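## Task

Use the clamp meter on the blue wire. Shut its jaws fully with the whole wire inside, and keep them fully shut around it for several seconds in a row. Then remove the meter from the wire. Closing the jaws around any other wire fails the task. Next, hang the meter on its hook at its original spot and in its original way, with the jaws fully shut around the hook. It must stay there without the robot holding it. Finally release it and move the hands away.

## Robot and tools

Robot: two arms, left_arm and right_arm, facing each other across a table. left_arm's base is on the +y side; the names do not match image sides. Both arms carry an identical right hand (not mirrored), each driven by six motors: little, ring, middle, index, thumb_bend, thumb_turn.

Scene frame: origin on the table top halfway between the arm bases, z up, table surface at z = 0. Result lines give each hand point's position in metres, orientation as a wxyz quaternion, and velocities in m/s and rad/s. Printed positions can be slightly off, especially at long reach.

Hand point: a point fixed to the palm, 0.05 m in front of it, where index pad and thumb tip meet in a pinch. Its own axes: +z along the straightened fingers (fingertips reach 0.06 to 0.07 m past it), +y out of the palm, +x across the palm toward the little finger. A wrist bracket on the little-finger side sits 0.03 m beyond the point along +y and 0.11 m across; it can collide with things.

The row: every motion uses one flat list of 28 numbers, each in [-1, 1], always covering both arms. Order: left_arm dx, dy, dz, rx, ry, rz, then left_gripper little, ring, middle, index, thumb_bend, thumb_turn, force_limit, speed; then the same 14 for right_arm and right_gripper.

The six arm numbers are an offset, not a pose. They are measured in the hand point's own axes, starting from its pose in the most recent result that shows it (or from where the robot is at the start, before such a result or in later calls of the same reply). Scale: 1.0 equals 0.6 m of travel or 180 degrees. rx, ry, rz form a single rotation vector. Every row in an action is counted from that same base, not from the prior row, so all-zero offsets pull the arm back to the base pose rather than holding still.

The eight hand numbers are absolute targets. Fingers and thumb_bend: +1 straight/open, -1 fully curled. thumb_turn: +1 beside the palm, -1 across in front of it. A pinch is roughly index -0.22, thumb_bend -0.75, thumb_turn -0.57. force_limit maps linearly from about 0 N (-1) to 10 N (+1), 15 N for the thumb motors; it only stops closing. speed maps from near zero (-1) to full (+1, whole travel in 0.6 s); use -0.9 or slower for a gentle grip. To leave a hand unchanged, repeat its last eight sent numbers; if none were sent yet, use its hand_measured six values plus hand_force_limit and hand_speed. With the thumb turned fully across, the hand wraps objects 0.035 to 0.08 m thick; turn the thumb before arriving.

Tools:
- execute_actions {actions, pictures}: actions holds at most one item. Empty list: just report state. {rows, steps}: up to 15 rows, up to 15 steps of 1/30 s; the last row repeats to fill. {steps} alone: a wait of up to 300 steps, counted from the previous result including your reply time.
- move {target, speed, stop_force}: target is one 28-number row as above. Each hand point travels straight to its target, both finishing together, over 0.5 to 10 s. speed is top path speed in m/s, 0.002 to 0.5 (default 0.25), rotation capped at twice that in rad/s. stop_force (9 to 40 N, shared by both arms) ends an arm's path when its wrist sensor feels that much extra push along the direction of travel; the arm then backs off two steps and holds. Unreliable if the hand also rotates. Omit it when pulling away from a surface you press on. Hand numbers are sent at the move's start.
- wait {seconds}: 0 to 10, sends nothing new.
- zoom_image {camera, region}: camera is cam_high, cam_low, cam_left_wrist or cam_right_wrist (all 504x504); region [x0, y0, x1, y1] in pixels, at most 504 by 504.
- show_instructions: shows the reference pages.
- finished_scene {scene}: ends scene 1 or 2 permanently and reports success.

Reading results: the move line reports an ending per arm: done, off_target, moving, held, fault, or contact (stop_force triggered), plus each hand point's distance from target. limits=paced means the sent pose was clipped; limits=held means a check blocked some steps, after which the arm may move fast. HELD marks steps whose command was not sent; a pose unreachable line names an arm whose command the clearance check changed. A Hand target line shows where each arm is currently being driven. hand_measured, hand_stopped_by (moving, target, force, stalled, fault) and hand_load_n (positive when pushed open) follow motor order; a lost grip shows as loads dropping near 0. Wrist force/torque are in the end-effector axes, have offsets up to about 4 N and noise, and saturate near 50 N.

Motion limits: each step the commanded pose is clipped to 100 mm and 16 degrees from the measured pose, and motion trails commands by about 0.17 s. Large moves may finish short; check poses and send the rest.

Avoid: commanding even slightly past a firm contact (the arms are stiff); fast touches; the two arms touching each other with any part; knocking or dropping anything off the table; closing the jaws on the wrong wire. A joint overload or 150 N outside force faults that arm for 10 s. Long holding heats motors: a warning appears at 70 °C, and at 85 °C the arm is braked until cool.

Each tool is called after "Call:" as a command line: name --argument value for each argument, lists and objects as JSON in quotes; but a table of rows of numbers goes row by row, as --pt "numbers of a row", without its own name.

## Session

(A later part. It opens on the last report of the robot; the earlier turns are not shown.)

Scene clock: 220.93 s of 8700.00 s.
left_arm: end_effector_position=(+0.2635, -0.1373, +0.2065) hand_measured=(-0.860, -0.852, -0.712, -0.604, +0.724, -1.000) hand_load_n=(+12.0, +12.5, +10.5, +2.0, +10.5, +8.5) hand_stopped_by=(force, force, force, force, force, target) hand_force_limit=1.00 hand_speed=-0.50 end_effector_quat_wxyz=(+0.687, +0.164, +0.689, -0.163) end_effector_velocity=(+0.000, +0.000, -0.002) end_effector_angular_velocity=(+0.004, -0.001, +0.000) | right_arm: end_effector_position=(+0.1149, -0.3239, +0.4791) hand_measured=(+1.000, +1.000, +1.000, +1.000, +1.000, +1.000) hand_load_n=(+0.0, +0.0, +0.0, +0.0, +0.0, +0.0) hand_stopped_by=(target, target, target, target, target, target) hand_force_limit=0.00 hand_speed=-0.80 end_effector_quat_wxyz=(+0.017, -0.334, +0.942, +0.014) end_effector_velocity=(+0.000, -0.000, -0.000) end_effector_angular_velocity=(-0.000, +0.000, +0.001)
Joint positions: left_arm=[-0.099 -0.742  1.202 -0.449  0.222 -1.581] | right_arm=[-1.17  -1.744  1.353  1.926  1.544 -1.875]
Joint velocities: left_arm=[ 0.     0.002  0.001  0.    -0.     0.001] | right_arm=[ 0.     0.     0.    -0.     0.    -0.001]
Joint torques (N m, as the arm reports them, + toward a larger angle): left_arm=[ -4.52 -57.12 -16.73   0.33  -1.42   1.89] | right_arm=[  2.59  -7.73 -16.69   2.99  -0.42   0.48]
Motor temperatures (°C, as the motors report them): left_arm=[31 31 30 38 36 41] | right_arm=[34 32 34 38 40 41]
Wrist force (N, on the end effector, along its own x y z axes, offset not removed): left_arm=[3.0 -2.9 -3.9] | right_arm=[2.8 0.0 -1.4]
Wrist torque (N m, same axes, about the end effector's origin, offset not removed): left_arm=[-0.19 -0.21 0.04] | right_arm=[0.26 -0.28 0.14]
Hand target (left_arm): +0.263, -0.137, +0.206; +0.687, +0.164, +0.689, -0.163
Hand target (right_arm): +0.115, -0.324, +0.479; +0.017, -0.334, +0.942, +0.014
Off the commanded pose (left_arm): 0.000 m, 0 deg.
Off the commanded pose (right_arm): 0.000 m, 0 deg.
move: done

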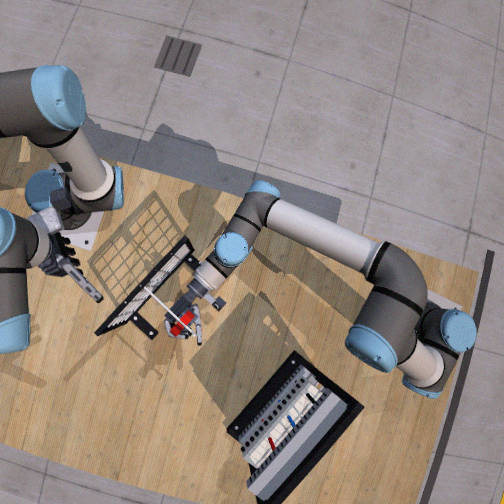

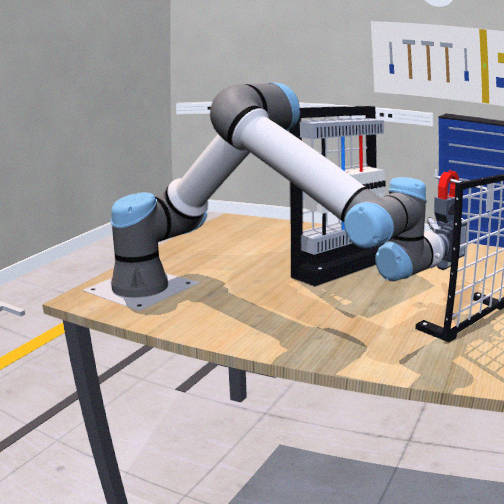

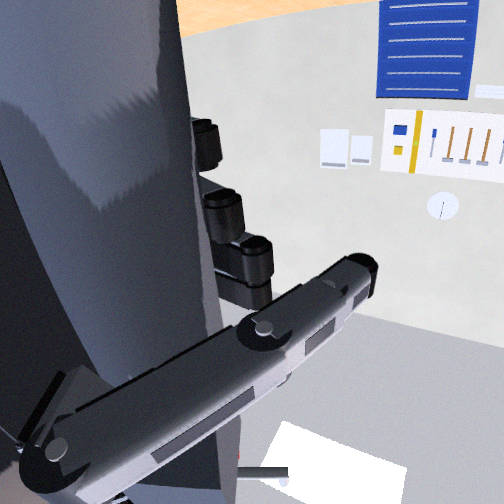

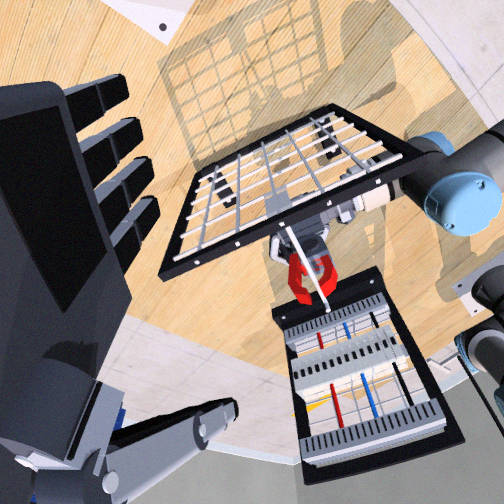

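Call:
move --target '[0,0,-0.012,0,0,0,-1,-1,-0.95,-0.95,-0.6,-1,1,-0.6,0,0,0,0,0,0,1,1,1,1,1,1,0,-0.8]' --speed 0.01

Call:
zoom_image --camera "cam_high" --region '[150,290,220,360]'

Call:
zoom_image --camera "cam_right_wrist" --region '[260,220,360,320]'

Scene clock: 230.93 s of 8700.00 s.
left_arm: end_effector_position=(+0.2573, -0.1342, +0.2065) hand_measured=(-0.860, -0.852, -0.712, -0.656, +0.724, -1.000) hand_load_n=(+12.5, +13.0, +4.0, +11.5, +10.5, +9.0) hand_stopped_by=(force, force, force, force, force, target) hand_force_limit=1.00 hand_speed=-0.60 end_effector_quat_wxyz=(+0.687, +0.164, +0.689, -0.163) end_effector_velocity=(-0.002, +0.001, +0.001) end_effector_angular_velocity=(-0.003, +0.001, -0.000) | right_arm: end_effector_position=(+0.1149, -0.3239, +0.4791) hand_measured=(+1.000, +1.000, +1.000, +1.000, +1.000, +1.000) hand_load_n=(+0.0, +0.0, +0.0, +0.0, +0.0, +0.0) hand_stopped_by=(target, target, target, target, target, target) hand_force_limit=0.00 hand_speed=-0.80 end_effector_quat_wxyz=(+0.017, -0.334, +0.942, +0.014) end_effector_velocity=(+0.001, +0.000, -0.000) end_effector_angular_velocity=(-0.001, +0.000, -0.001)
Joint positions: left_arm=[-0.109 -0.749  1.214 -0.453  0.212 -1.581] | right_arm=[-1.17  -1.744  1.353  1.926  1.544 -1.875]
Joint velocities: left_arm=[-0.003 -0.004  0.004 -0.002 -0.003 -0.001] | right_arm=[-0.     0.001 -0.001 -0.     0.001  0.   ]
Joint torques (N m, as the arm reports them, + toward a larger angle): left_arm=[ -8.56 -64.    -9.42  -1.73  -2.36  -1.86] | right_arm=[  3.01  -7.81 -16.99   2.86  -0.5    0.4 ]
Motor temperatures (°C, as the motors report them): left_arm=[31 31 30 38 36 41] | right_arm=[34 32 34 38 40 41]
Wrist force (N, on the end effector, along its own x y z axes, offset not removed): left_arm=[2.8 -3.6 -0.7] | right_arm=[1.4 2.5 2.0]
Wrist torque (N m, same axes, about the end effector's origin, offset not removed): left_arm=[-0.41 -0.21 -0.10] | right_arm=[0.34 -0.31 0.18]
Hand target (left_arm): +0.257, -0.134, +0.207; +0.687, +0.164, +0.689, -0.163
Hand target (right_arm): +0.115, -0.324, +0.479; +0.017, -0.334, +0.942, +0.014
Off the commanded pose (left_arm): 0.000 m, 0 deg.
Off the commanded pose (right_arm): 0.000 m, 0 deg.
After step 90, 6.07 s passed at rest.
move: done

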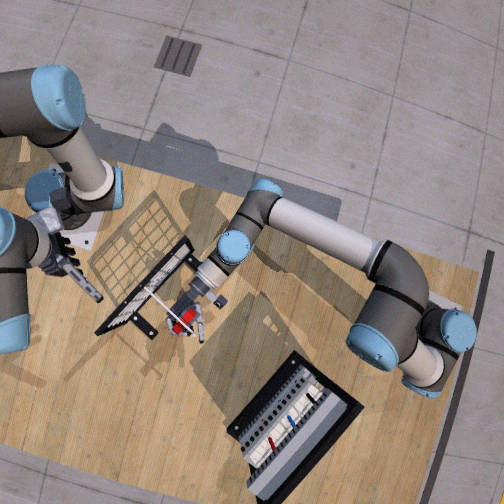

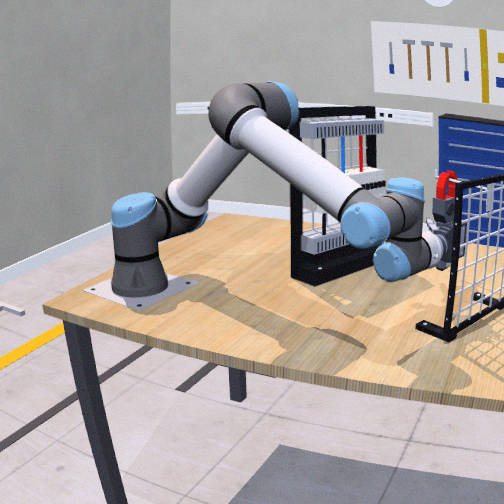

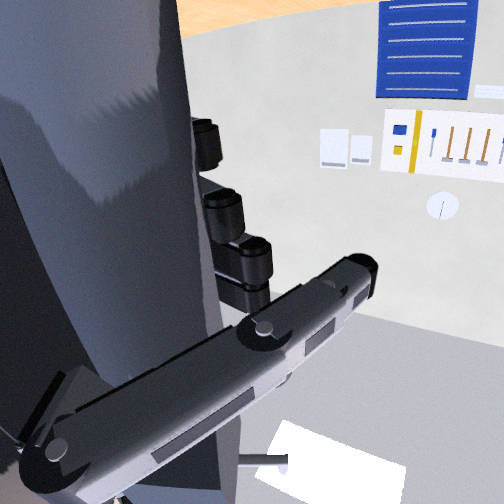

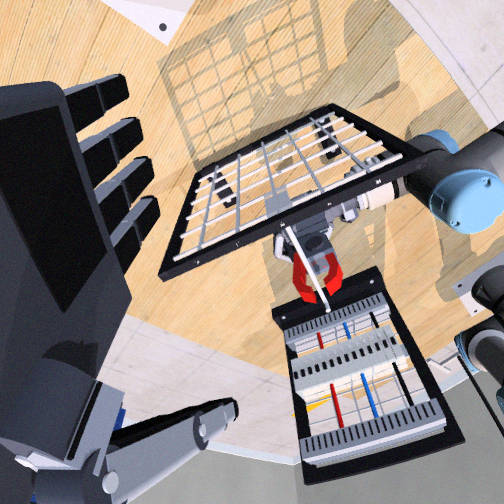

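Region (150, 290, 220, 360) of cam_high's 504x504 image, scaled by 7.200, with more detail than that image has.

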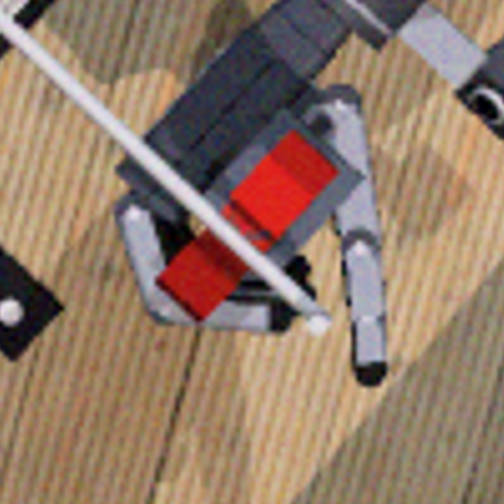

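Region (260, 220, 360, 320) of cam_right_wrist's 504x504 image, scaled by 5.040, with more detail than that image has.

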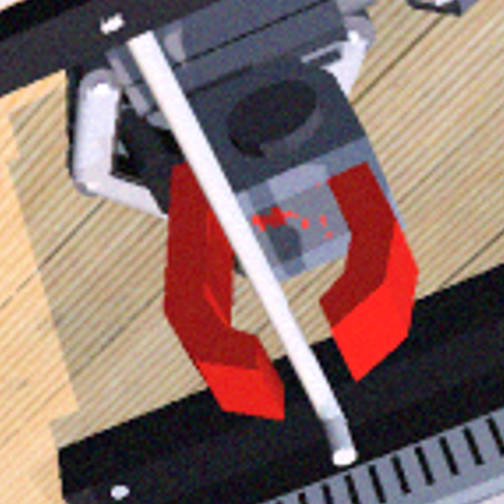

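Call:
execute_actions --actions '[{"rows": [[0,0,0,0,0,0,-1,-1,-1,-1,-0.6,-1,1,0.2,0,0,0,0,0,0,1,1,1,1,1,1,0,-0.8],[0,0,0,0,0,0,-1,-1,-1,-1,-0.6,-1,1,0.2,0,0,0,0,0,0,1,1,1,1,1,1,0,-0.8],[0,0,0,0,0,0,-1,-1,-1,-1,-0.6,-1,1,0.2,0,0,0,0,0,0,1,1,1,1,1,1,0,-0.8],[0,0,0,0,0,0,-1,-1,-1,-1,-0.6,-1,1,0.2,0,0,0,0,0,0,1,1,1,1,1,1,0,-0.8],[0,0,0,0,0,0,-1,-1,-0.95,-0.95,-0.6,-1,1,0.2,0,0,0,0,0,0,1,1,1,1,1,1,0,-0.8],[0,0,0,0,0,0,-1,-1,-0.95,-0.95,-0.6,-1,1,0.2,0,0,0,0,0,0,1,1,1,1,1,1,0,-0.8],[0,0,0,0,0,0,-1,-1,-0.95,-0.95,-0.6,-1,1,0.2,0,0,0,0,0,0,1,1,1,1,1,1,0,-0.8],[0,0,0,0,0,0,-1,-1,-0.95,-0.95,-0.6,-1,1,0.2,0,0,0,0,0,0,1,1,1,1,1,1,0,-0.8],[0,0,0,0,0,0,-1,-1,-1,-1,-0.6,-1,1,0.2,0,0,0,0,0,0,1,1,1,1,1,1,0,-0.8]], "steps": 15}]'

Scene clock: 258.30 s of 8700.00 s.
left_arm: end_effector_position=(+0.2572, -0.1342, +0.2065) hand_measured=(-0.860, -0.852, -0.860, -0.754, +0.724, -1.000) hand_load_n=(+16.5, +15.0, +12.0, +13.0, +11.0, +11.5) hand_stopped_by=(force, force, force, force, force, target) hand_force_limit=1.00 hand_speed=0.20 end_effector_quat_wxyz=(+0.687, +0.164, +0.689, -0.163) end_effector_velocity=(+0.000, +0.000, -0.000) end_effector_angular_velocity=(-0.002, +0.001, +0.000) | right_arm: end_effector_position=(+0.1149, -0.3239, +0.4791) hand_measured=(+1.000, +1.000, +1.000, +1.000, +1.000, +1.000) hand_load_n=(+0.0, +0.0, +0.0, +0.0, +0.0, +0.0) hand_stopped_by=(target, target, target, target, target, target) hand_force_limit=0.00 hand_speed=-0.80 end_effector_quat_wxyz=(+0.017, -0.334, +0.942, +0.014) end_effector_velocity=(-0.000, +0.000, +0.000) end_effector_angular_velocity=(+0.001, -0.001, +0.001)
Joint positions: left_arm=[-0.109 -0.749  1.214 -0.454  0.212 -1.581] | right_arm=[-1.17  -1.744  1.353  1.926  1.544 -1.875]
Joint velocities: left_arm=[ 0.    -0.     0.    -0.     0.    -0.002] | right_arm=[ 0.    -0.001 -0.001 -0.    -0.    -0.001]
Joint torques (N m, as the arm reports them, + toward a larger angle): left_arm=[  8.8  -40.76 -32.25   1.27   2.39  -0.87] | right_arm=[  2.13  -8.3  -16.68   3.03  -0.07   0.33]
Motor temperatures (°C, as the motors report them): left_arm=[31 31 30 38 36 41] | right_arm=[34 32 34 38 40 41]
Wrist force (N, on the end effector, along its own x y z axes, offset not removed): left_arm=[6.2 -3.6 -1.2] | right_arm=[2.1 1.4 0.5]
Wrist torque (N m, same axes, about the end effector's origin, offset not removed): left_arm=[-0.43 -0.69 0.10] | right_arm=[0.25 -0.32 0.31]
Hand target (left_arm): +0.257, -0.134, +0.206; +0.687, +0.164, +0.689, -0.163
Hand target (right_arm): +0.115, -0.324, +0.479; +0.017, -0.334, +0.942, +0.014
Off the commanded pose (left_arm): 0.000 m, 0 deg.
Off the commanded pose (right_arm): 0.000 m, 0 deg.
Steps of this call (steps 1 to 90: nothing new was sent; then 23.87 s passed at rest; steps 91 to 105: all 15 steps of this action). Readings (end_effector_position | what the end effector reports):
91: left_arm (+0.2571, -0.1340, +0.2065) | right_arm (+0.1149, -0.3239, +0.4791) | left_arm hand_measured=(-0.860, -0.852, -0.712, -0.656, +0.724, -1.000) hand_load_n=(+12.5, +13.0, +4.0, +11.5, +10.5, +9.0) hand_stopped_by=(force, force, moving, force, force, target) hand_force_limit=1.00 hand_speed=0.20 | right_arm hand_measured=(+1.000, +1.000, +1.000, +1.000, +1.000, +1.000) hand_load_n=(+0.0, +0.0, +0.0, +0.0, +0.0, +0.0) hand_stopped_by=(target, target, target, target, target, target) hand_force_limit=0.00 hand_speed=-0.80
92: left_arm (+0.2571, -0.1340, +0.2065) | right_arm (+0.1149, -0.3239, +0.4791) | left_arm hand_measured=(-0.860, -0.852, -0.712, -0.656, +0.724, -1.000) hand_load_n=(+12.5, +13.0, +4.0, +11.5, +10.5, +9.0) hand_stopped_by=(force, force, moving, force, force, target) hand_force_limit=1.00 hand_speed=0.20 | right_arm hand_measured=(+1.000, +1.000, +1.000, +1.000, +1.000, +1.000) hand_load_n=(+0.0, +0.0, +0.0, +0.0, +0.0, +0.0) hand_stopped_by=(target, target, target, target, target, target) hand_force_limit=0.00 hand_speed=-0.80
94: left_arm (+0.2571, -0.1340, +0.2065) | right_arm (+0.1149, -0.3239, +0.4791) | left_arm hand_measured=(-0.860, -0.852, -0.768, -0.656, +0.724, -1.000) hand_load_n=(+14.0, +14.0, +10.5, +3.5, +10.5, +10.0) hand_stopped_by=(force, force, force, force, force, target) hand_force_limit=1.00 hand_speed=0.20 | right_arm hand_measured=(+1.000, +1.000, +1.000, +1.000, +1.000, +1.000) hand_load_n=(+0.0, +0.0, +0.0, +0.0, +0.0, +0.0) hand_stopped_by=(target, target, target, target, target, target) hand_force_limit=0.00 hand_speed=-0.80
98: left_arm (+0.2571, -0.1341, +0.2066) | right_arm (+0.1149, -0.3239, +0.4791) | left_arm hand_measured=(-0.860, -0.852, -0.826, -0.714, +0.724, -1.000) hand_load_n=(+15.5, +15.0, +9.5, +7.5, +10.5, +11.0) hand_stopped_by=(force, force, moving, moving, force, target) hand_force_limit=1.00 hand_speed=0.20 | right_arm hand_measured=(+1.000, +1.000, +1.000, +1.000, +1.000, +1.000) hand_load_n=(+0.0, +0.0, +0.0, +0.0, +0.0, +0.0) hand_stopped_by=(target, target, target, target, target, target) hand_force_limit=0.00 hand_speed=-0.80
105: the state above

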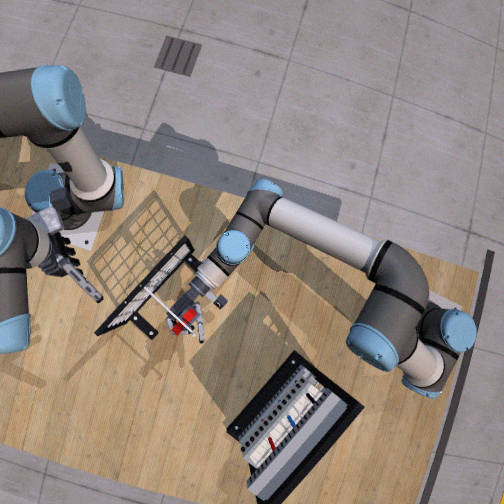

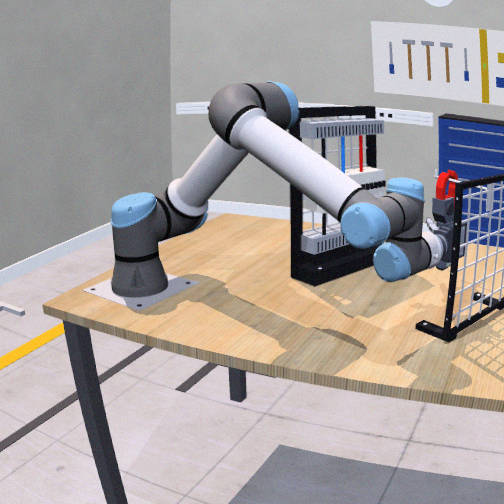

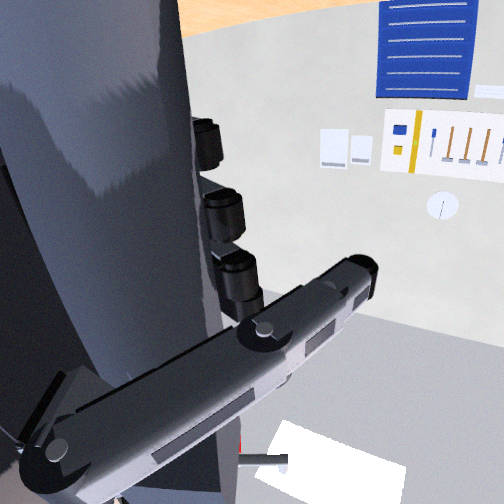

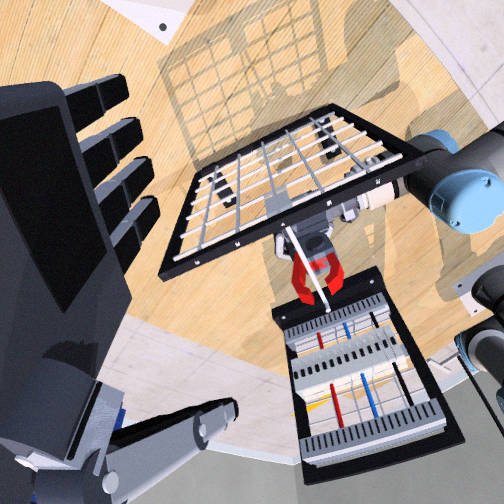

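Call:
zoom_image --camera "cam_right_wrist" --region '[260,220,360,320]'

Call:
zoom_image --camera "cam_high" --region '[150,290,220,360]'

Call:
zoom_image --camera "cam_low" --region '[410,160,490,240]'

Region (260, 220, 360, 320) of cam_right_wrist's 504x504 image, scaled by 5.040, with more detail than that image has.

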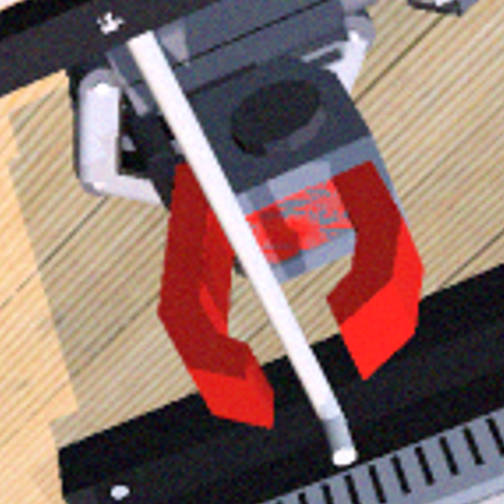

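Region (150, 290, 220, 360) of cam_high's 504x504 image, scaled by 7.200, with more detail than that image has.

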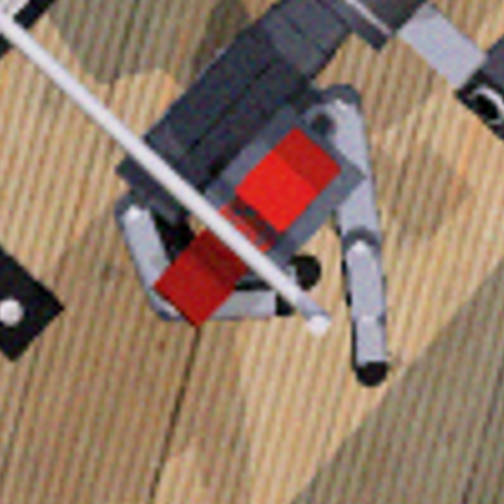

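Region (410, 160, 490, 240) of cam_low's 504x504 image, scaled by 6.300, with more detail than that image has.

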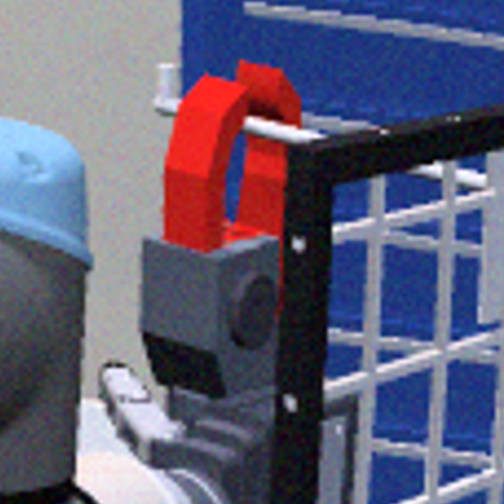

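Call:
move --target '[0.058,0,0,0,0,0,-1,-1,-1,-0.95,-0.6,-1,1,0.2,0,0,0,0,0,0,1,1,1,1,1,1,0,-0.8]' --speed 0.025 --stop_force 9

Call:
zoom_image --camera "cam_low" --region '[410,160,490,240]'

Call:
zoom_image --camera "cam_right_wrist" --region '[260,220,360,320]'

Scene clock: 277.47 s of 8700.00 s.
left_arm: end_effector_position=(+0.2571, -0.1341, +0.1720) hand_measured=(-0.860, -0.852, -0.860, -0.754, +0.724, -1.000) hand_load_n=(+16.5, +15.0, +12.0, +13.0, +11.0, +11.5) hand_stopped_by=(force, force, force, force, force, target) hand_force_limit=1.00 hand_speed=0.20 end_effector_quat_wxyz=(+0.687, +0.164, +0.689, -0.163) end_effector_velocity=(-0.000, -0.000, -0.003) end_effector_angular_velocity=(-0.000, -0.000, -0.000) | right_arm: end_effector_position=(+0.1149, -0.3239, +0.4791) hand_measured=(+1.000, +1.000, +1.000, +1.000, +1.000, +1.000) hand_load_n=(+0.0, +0.0, +0.0, +0.0, +0.0, +0.0) hand_stopped_by=(target, target, target, target, target, target) hand_force_limit=0.00 hand_speed=-0.80 end_effector_quat_wxyz=(+0.017, -0.334, +0.942, +0.014) end_effector_velocity=(+0.000, -0.000, -0.000) end_effector_angular_velocity=(-0.001, +0.001, -0.000)
Joint positions: left_arm=[-0.11  -0.708  1.235 -0.515  0.212 -1.582] | right_arm=[-1.17  -1.744  1.353  1.926  1.544 -1.875]
Joint velocities: left_arm=[-0.     0.003  0.001 -0.007  0.     0.002] | right_arm=[-0.     0.     0.001  0.     0.001  0.   ]
Joint torques (N m, as the arm reports them, + toward a larger angle): left_arm=[ -8.93 -41.78  -8.05  -1.88  -1.9    2.24] | right_arm=[  2.7   -7.79 -16.61   2.98  -0.22   0.41]
Motor temperatures (°C, as the motors report them): left_arm=[31 32 30 38 36 41] | right_arm=[34 32 34 38 40 41]
Wrist force (N, on the end effector, along its own x y z axes, offset not removed): left_arm=[3.6 -1.9 -2.1] | right_arm=[3.3 0.4 1.1]
Wrist torque (N m, same axes, about the end effector's origin, offset not removed): left_arm=[-0.15 -0.41 -0.01] | right_arm=[0.11 -0.63 0.11]
Hand target (left_arm): +0.257, -0.134, +0.172; +0.687, +0.164, +0.689, -0.163
Hand target (right_arm): +0.115, -0.324, +0.479; +0.017, -0.334, +0.942, +0.014
Off the commanded pose (left_arm): 0.000 m, 0 deg.
Off the commanded pose (right_arm): 0.000 m, 0 deg.
After step 90, 14.43 s passed at rest.
move: done

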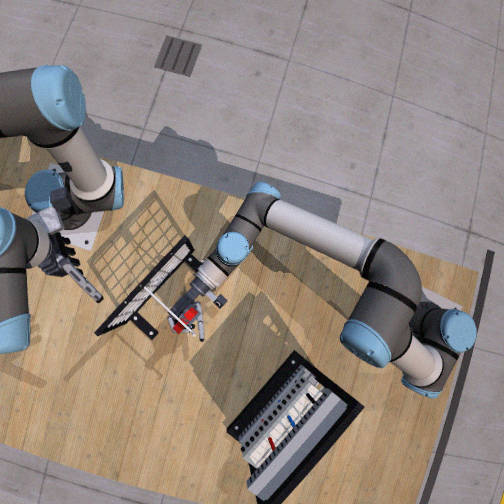

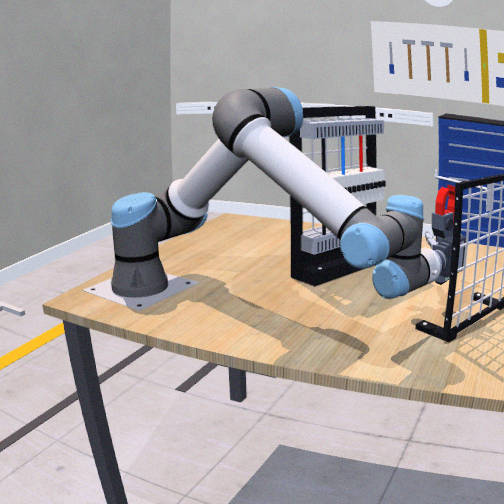

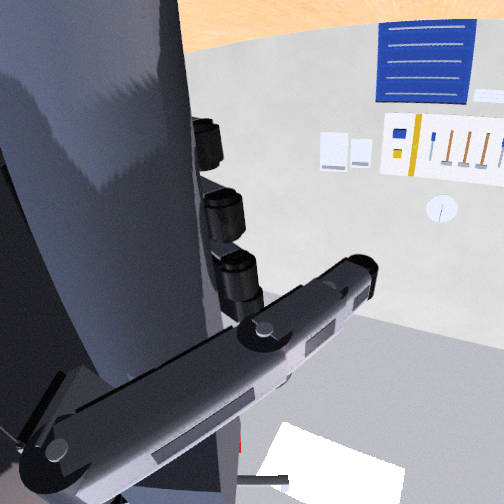

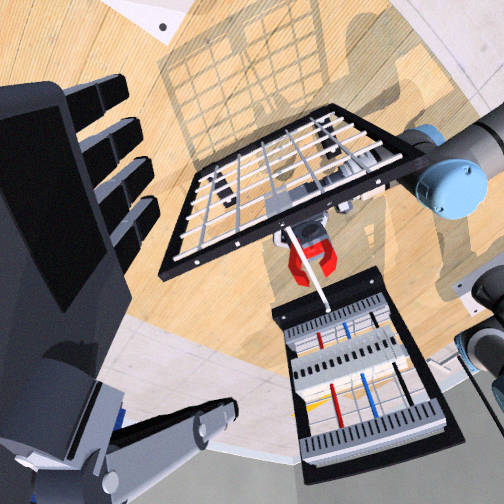

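Region (410, 160, 490, 240) of cam_low's 504x504 image, scaled by 6.300, with more detail than that image has.

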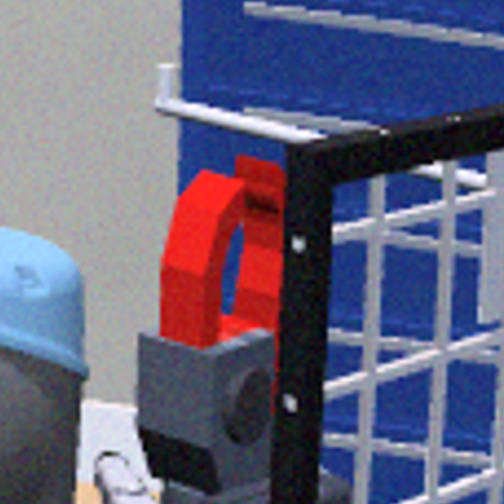

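Region (260, 220, 360, 320) of cam_right_wrist's 504x504 image, scaled by 5.040, with more detail than that image has.

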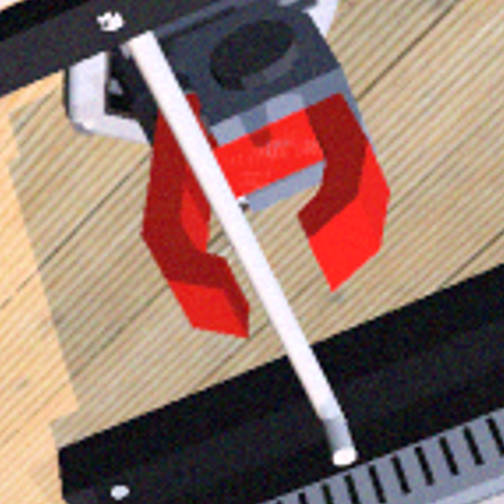

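Call:
move --target '[0,0.2333,0,0,0,0,-1,-1,-1,-0.95,-0.6,-1,1,0.2,0,0,0,0,0,0,1,1,1,1,1,1,0,-0.8]' --speed 0.1

Scene clock: 338.90 s of 8700.00 s.
left_arm: end_effector_position=(+0.3198, -0.0093, +0.1719) hand_measured=(-0.860, -0.852, -0.860, -0.754, +0.724, -1.000) hand_load_n=(+16.5, +15.0, +12.0, +13.0, +11.0, +11.5) hand_stopped_by=(force, force, force, force, force, target) hand_force_limit=1.00 hand_speed=0.20 end_effector_quat_wxyz=(+0.687, +0.164, +0.689, -0.163) end_effector_velocity=(+0.001, +0.002, -0.000) end_effector_angular_velocity=(-0.003, -0.001, -0.000) | right_arm: end_effector_position=(+0.1149, -0.3239, +0.4791) hand_measured=(+1.000, +1.000, +1.000, +1.000, +1.000, +1.000) hand_load_n=(+0.0, +0.0, +0.0, +0.0, +0.0, +0.0) hand_stopped_by=(target, target, target, target, target, target) hand_force_limit=0.00 hand_speed=-0.80 end_effector_quat_wxyz=(+0.017, -0.334, +0.942, +0.014) end_effector_velocity=(+0.000, -0.000, -0.000) end_effector_angular_velocity=(-0.001, +0.000, +0.000)
Joint positions: left_arm=[-0.054 -0.952  1.702 -0.739  0.267 -1.581] | right_arm=[-1.17  -1.744  1.353  1.926  1.544 -1.875]
Joint velocities: left_arm=[ 0.001 -0.004  0.011 -0.017  0.002  0.008] | right_arm=[ 0.  0.  0. -0.  0. -0.]
Joint torques (N m, as the arm reports them, + toward a larger angle): left_arm=[  7.74 -52.47  -6.05  -1.78   2.19   2.2 ] | right_arm=[  2.67  -8.49 -16.82   3.03   0.05   0.46]
Motor temperatures (°C, as the motors report them): left_arm=[31 32 30 38 36 41] | right_arm=[34 32 34 38 40 41]
Wrist force (N, on the end effector, along its own x y z axes, offset not removed): left_arm=[4.7 -0.8 -1.3] | right_arm=[3.0 1.7 1.1]
Wrist torque (N m, same axes, about the end effector's origin, offset not removed): left_arm=[0.04 -0.62 0.10] | right_arm=[0.26 -0.49 0.28]
Hand target (left_arm): +0.320, -0.009, +0.172; +0.687, +0.164, +0.689, -0.163
Hand target (right_arm): +0.115, -0.324, +0.479; +0.017, -0.334, +0.942, +0.014
Off the commanded pose (left_arm): 0.000 m, 0 deg.
Off the commanded pose (right_arm): 0.000 m, 0 deg.
After step 90, 56.53 s passed at rest.
move: done

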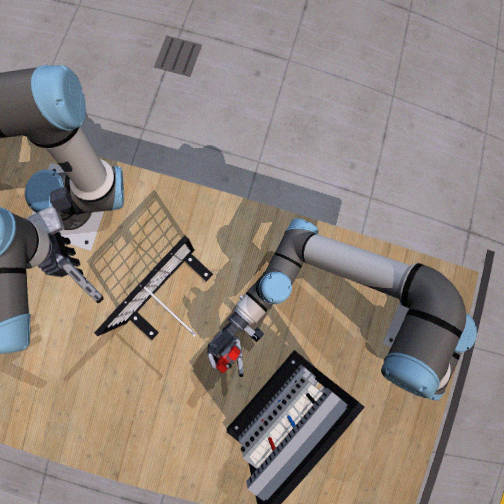

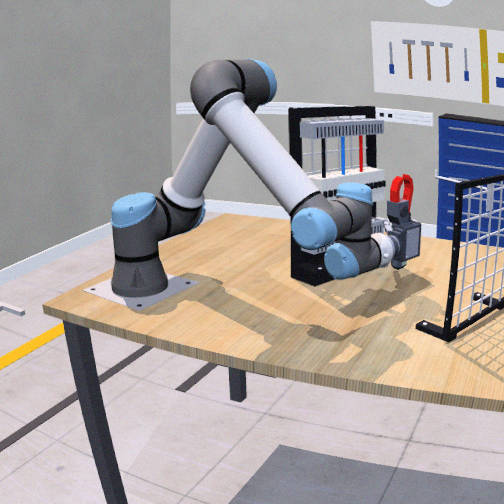

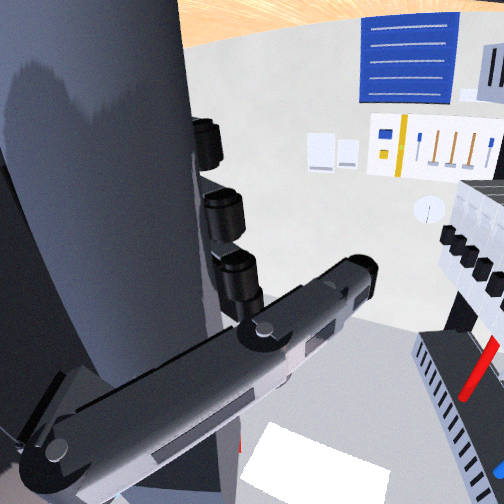

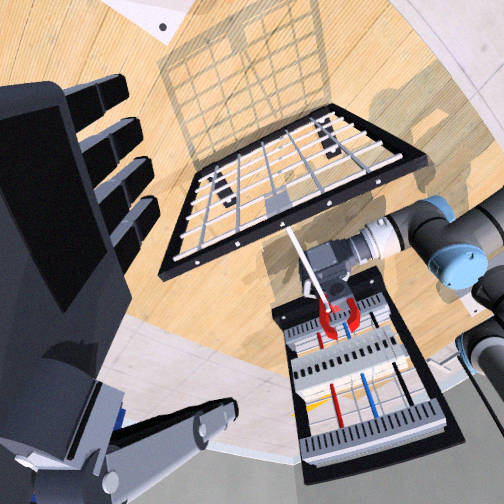

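Call:
move --target '[-0.1718,0.0271,0.0008,-0.0087,-0.0087,-0.5,-1,-1,-1,-0.95,-0.6,-1,1,0.2,0,0,0,0,0,0,1,1,1,1,1,1,0,-0.8]' --speed 0.25

Call:
zoom_image --camera "cam_high" --region '[180,310,320,450]'

Call:
zoom_image --camera "cam_low" --region '[290,100,450,260]'

Scene clock: 368.90 s of 8700.00 s.
left_arm: end_effector_position=(+0.3277, +0.0051, +0.2749) hand_measured=(-0.860, -0.852, -0.860, -0.754, +0.724, -1.000) hand_load_n=(+16.5, +15.0, +12.0, +13.0, +11.0, +11.5) hand_stopped_by=(force, force, force, force, force, target) hand_force_limit=1.00 hand_speed=0.20 end_effector_quat_wxyz=(+0.382, -0.381, +0.596, -0.595) end_effector_velocity=(-0.000, -0.000, +0.001) end_effector_angular_velocity=(-0.005, +0.017, -0.001) | right_arm: end_effector_position=(+0.1149, -0.3239, +0.4791) hand_measured=(+1.000, +1.000, +1.000, +1.000, +1.000, +1.000) hand_load_n=(+0.0, +0.0, +0.0, +0.0, +0.0, +0.0) hand_stopped_by=(target, target, target, target, target, target) hand_force_limit=0.00 hand_speed=-0.80 end_effector_quat_wxyz=(+0.017, -0.334, +0.942, +0.014) end_effector_velocity=(+0.000, -0.000, -0.001) end_effector_angular_velocity=(-0.002, +0.002, -0.000)
Joint positions: left_arm=[-0.031 -1.256  1.599 -0.339  0.255 -3.143] | right_arm=[-1.17  -1.744  1.353  1.926  1.544 -1.875]
Joint velocities: left_arm=[ 0.002  0.008 -0.023  0.067  0.003 -0.062] | right_arm=[ 0.     0.001  0.001 -0.     0.001  0.   ]
Joint torques (N m, as the arm reports them, + toward a larger angle): left_arm=[  9.94 -22.81 -31.54   1.29   2.08  -2.29] | right_arm=[  2.31  -7.11 -16.08   2.83  -0.31   0.55]
Motor temperatures (°C, as the motors report them): left_arm=[31 32 30 38 36 41] | right_arm=[34 32 34 38 40 41]
Wrist force (N, on the end effector, along its own x y z axes, offset not removed): left_arm=[1.0 0.2 -4.0] | right_arm=[1.7 2.7 -1.0]
Wrist torque (N m, same axes, about the end effector's origin, offset not removed): left_arm=[0.07 -0.21 -0.03] | right_arm=[0.53 -0.39 0.29]
Hand target (left_arm): +0.328, +0.005, +0.275; +0.381, -0.382, +0.596, -0.595
Hand target (right_arm): +0.115, -0.324, +0.479; +0.017, -0.334, +0.942, +0.014
Off the commanded pose (left_arm): 0.000 m, 0 deg.
Off the commanded pose (right_arm): 0.000 m, 0 deg.
After step 90, 23.30 s passed at rest.
move: done

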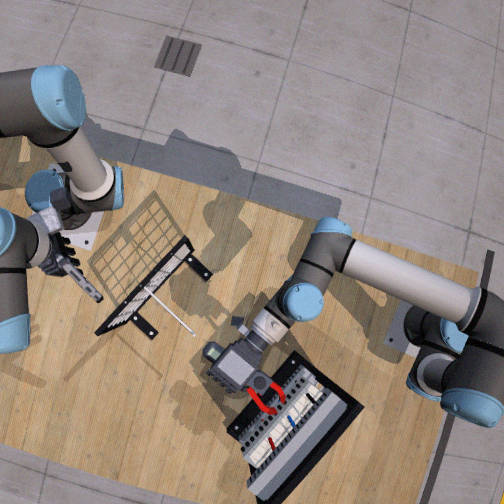

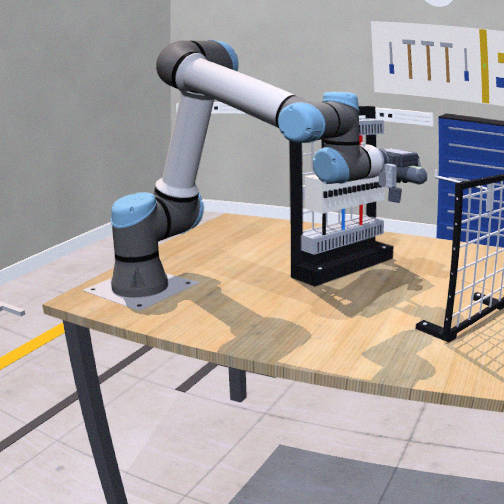

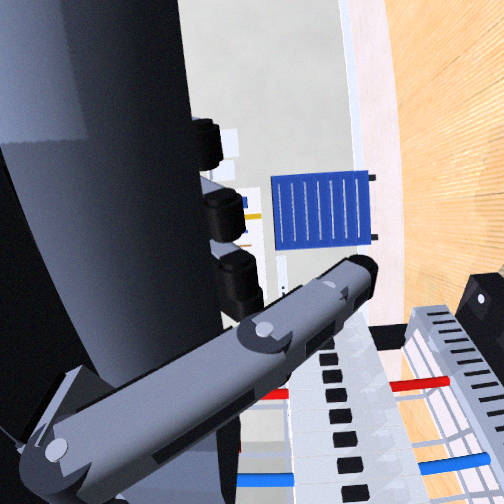

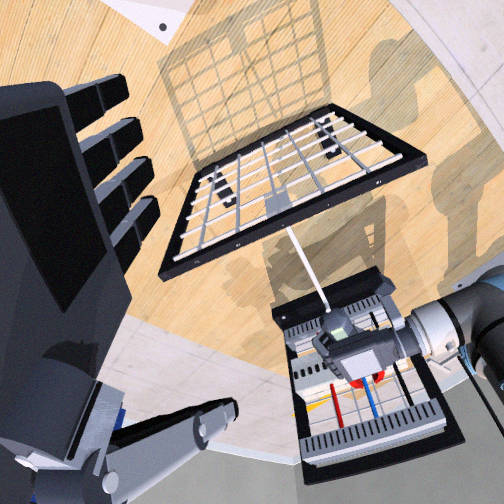

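Region (180, 310, 320, 450) of cam_high's 504x504 image, scaled by 3.600, with more detail than that image has.

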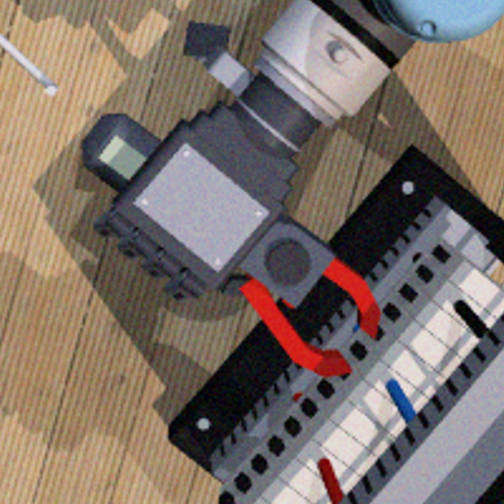

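Region (290, 100, 450, 260) of cam_low's 504x504 image, scaled by 3.150, with more detail than that image has.

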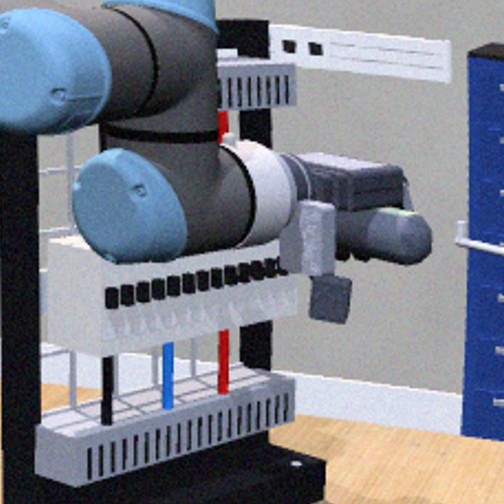

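Call:
zoom_image --camera "cam_high" --region '[245,370,315,440]'

Call:
zoom_image --camera "cam_left_wrist" --region '[200,360,344,504]'

Call:
zoom_image --camera "cam_right_wrist" --region '[300,320,420,440]'

Region (245, 370, 315, 440) of cam_high's 504x504 image, scaled by 7.200, with more detail than that image has.

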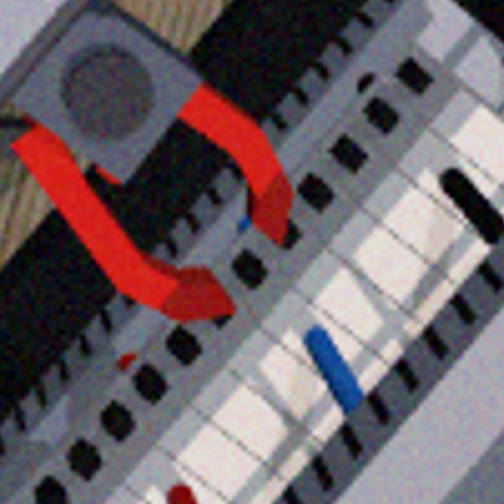

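Region (200, 360, 344, 504) of cam_left_wrist's 504x504 image, scaled by 3.500, with more detail than that image has.

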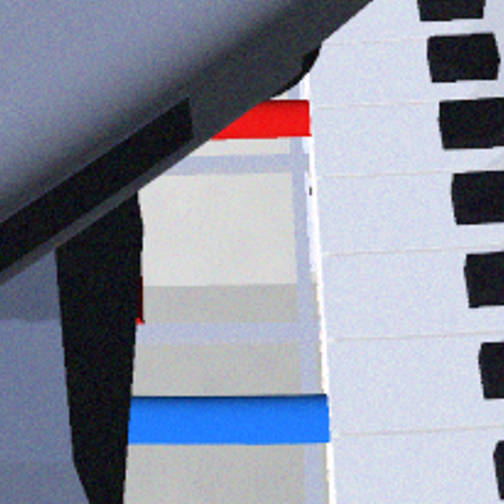

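Region (300, 320, 420, 440) of cam_right_wrist's 504x504 image, scaled by 4.200, with more detail than that image has.

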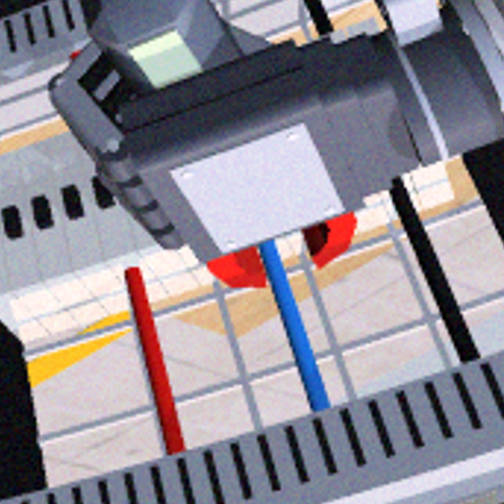

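Call:
move --target '[-0.055,0,0.019,0,0,0,-1,-1,-1,-0.95,-0.6,-1,1,0.2,0,0,0,0,0,0,1,1,1,1,1,1,0,-0.8]' --speed 0.05

Call:
zoom_image --camera "cam_high" --region '[255,380,325,450]'

Call:
zoom_image --camera "cam_right_wrist" --region '[300,320,420,440]'

Scene clock: 401.17 s of 8700.00 s.
left_arm: end_effector_position=(+0.3517, +0.0301, +0.2749) hand_measured=(-0.860, -0.852, -0.860, -0.754, +0.724, -1.000) hand_load_n=(+16.5, +15.0, +12.0, +13.0, +11.0, +11.5) hand_stopped_by=(force, force, force, force, force, target) hand_force_limit=1.00 hand_speed=0.20 end_effector_quat_wxyz=(+0.382, -0.381, +0.596, -0.595) end_effector_velocity=(+0.001, +0.001, +0.001) end_effector_angular_velocity=(-0.003, -0.000, -0.000) | right_arm: end_effector_position=(+0.1149, -0.3239, +0.4791) hand_measured=(+1.000, +1.000, +1.000, +1.000, +1.000, +1.000) hand_load_n=(+0.0, +0.0, +0.0, +0.0, +0.0, +0.0) hand_stopped_by=(target, target, target, target, target, target) hand_force_limit=0.00 hand_speed=-0.80 end_effector_quat_wxyz=(+0.017, -0.334, +0.942, +0.014) end_effector_velocity=(+0.001, -0.000, -0.001) end_effector_angular_velocity=(-0.002, +0.001, -0.002)
Joint positions: left_arm=[ 0.009 -1.308  1.667 -0.355  0.296 -3.143] | right_arm=[-1.17  -1.744  1.353  1.926  1.544 -1.875]
Joint velocities: left_arm=[ 0.003 -0.005  0.004 -0.004  0.003  0.003] | right_arm=[-0.     0.002  0.     0.     0.002  0.002]
Joint torques (N m, as the arm reports them, + toward a larger angle): left_arm=[  7.43 -42.09 -11.71  -2.12   2.36   2.27] | right_arm=[  1.93  -7.67 -16.94   2.93  -0.02   0.43]
Motor temperatures (°C, as the motors report them): left_arm=[31 32 30 38 36 41] | right_arm=[34 32 34 38 40 41]
Wrist force (N, on the end effector, along its own x y z axes, offset not removed): left_arm=[3.0 -0.9 -3.3] | right_arm=[1.3 0.7 1.6]
Wrist torque (N m, same axes, about the end effector's origin, offset not removed): left_arm=[-0.11 -0.40 0.16] | right_arm=[0.13 -0.49 -0.04]
Hand target (left_arm): +0.352, +0.030, +0.275; +0.382, -0.381, +0.596, -0.595
Hand target (right_arm): +0.115, -0.324, +0.479; +0.017, -0.334, +0.942, +0.014
Off the commanded pose (left_arm): 0.000 m, 0 deg.
Off the commanded pose (right_arm): 0.000 m, 0 deg.
After step 90, 28.17 s passed at rest.
move: done

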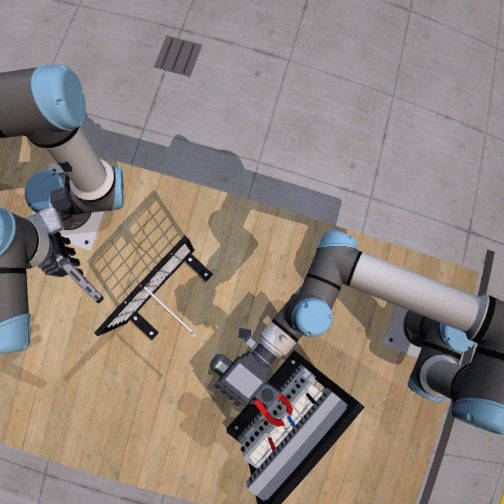

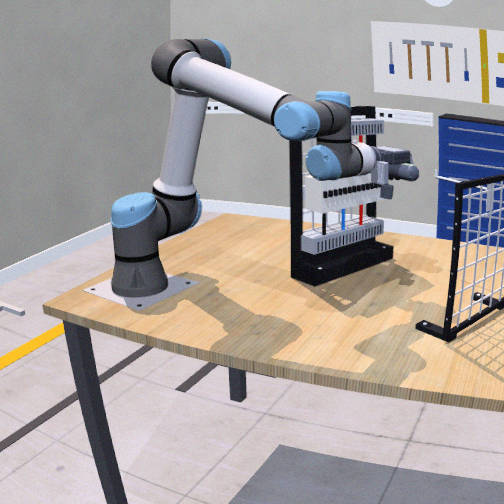

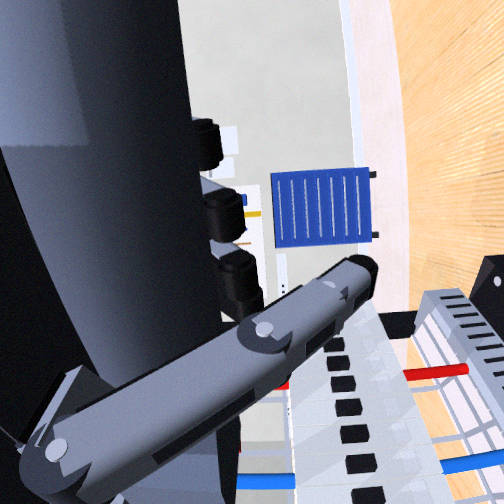

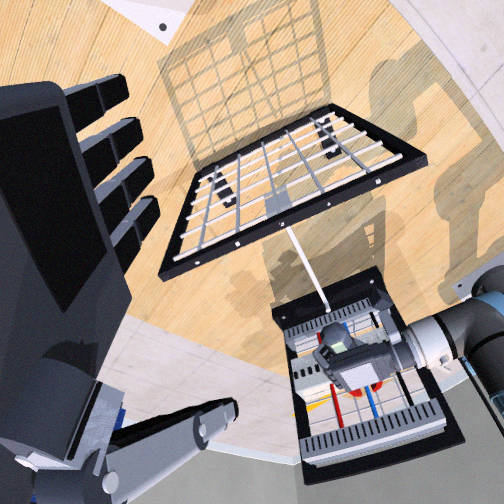

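Region (255, 380, 325, 450) of cam_high's 504x504 image, scaled by 7.200, with more detail than that image has.

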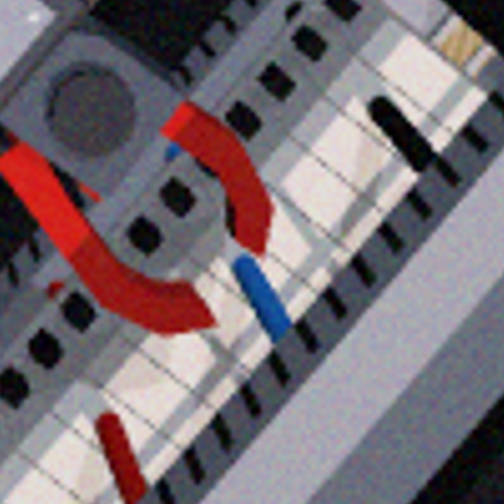

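Region (300, 320, 420, 440) of cam_right_wrist's 504x504 image, scaled by 4.200, with more detail than that image has.

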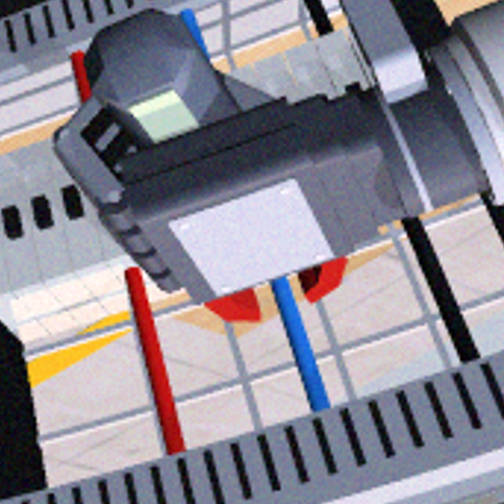

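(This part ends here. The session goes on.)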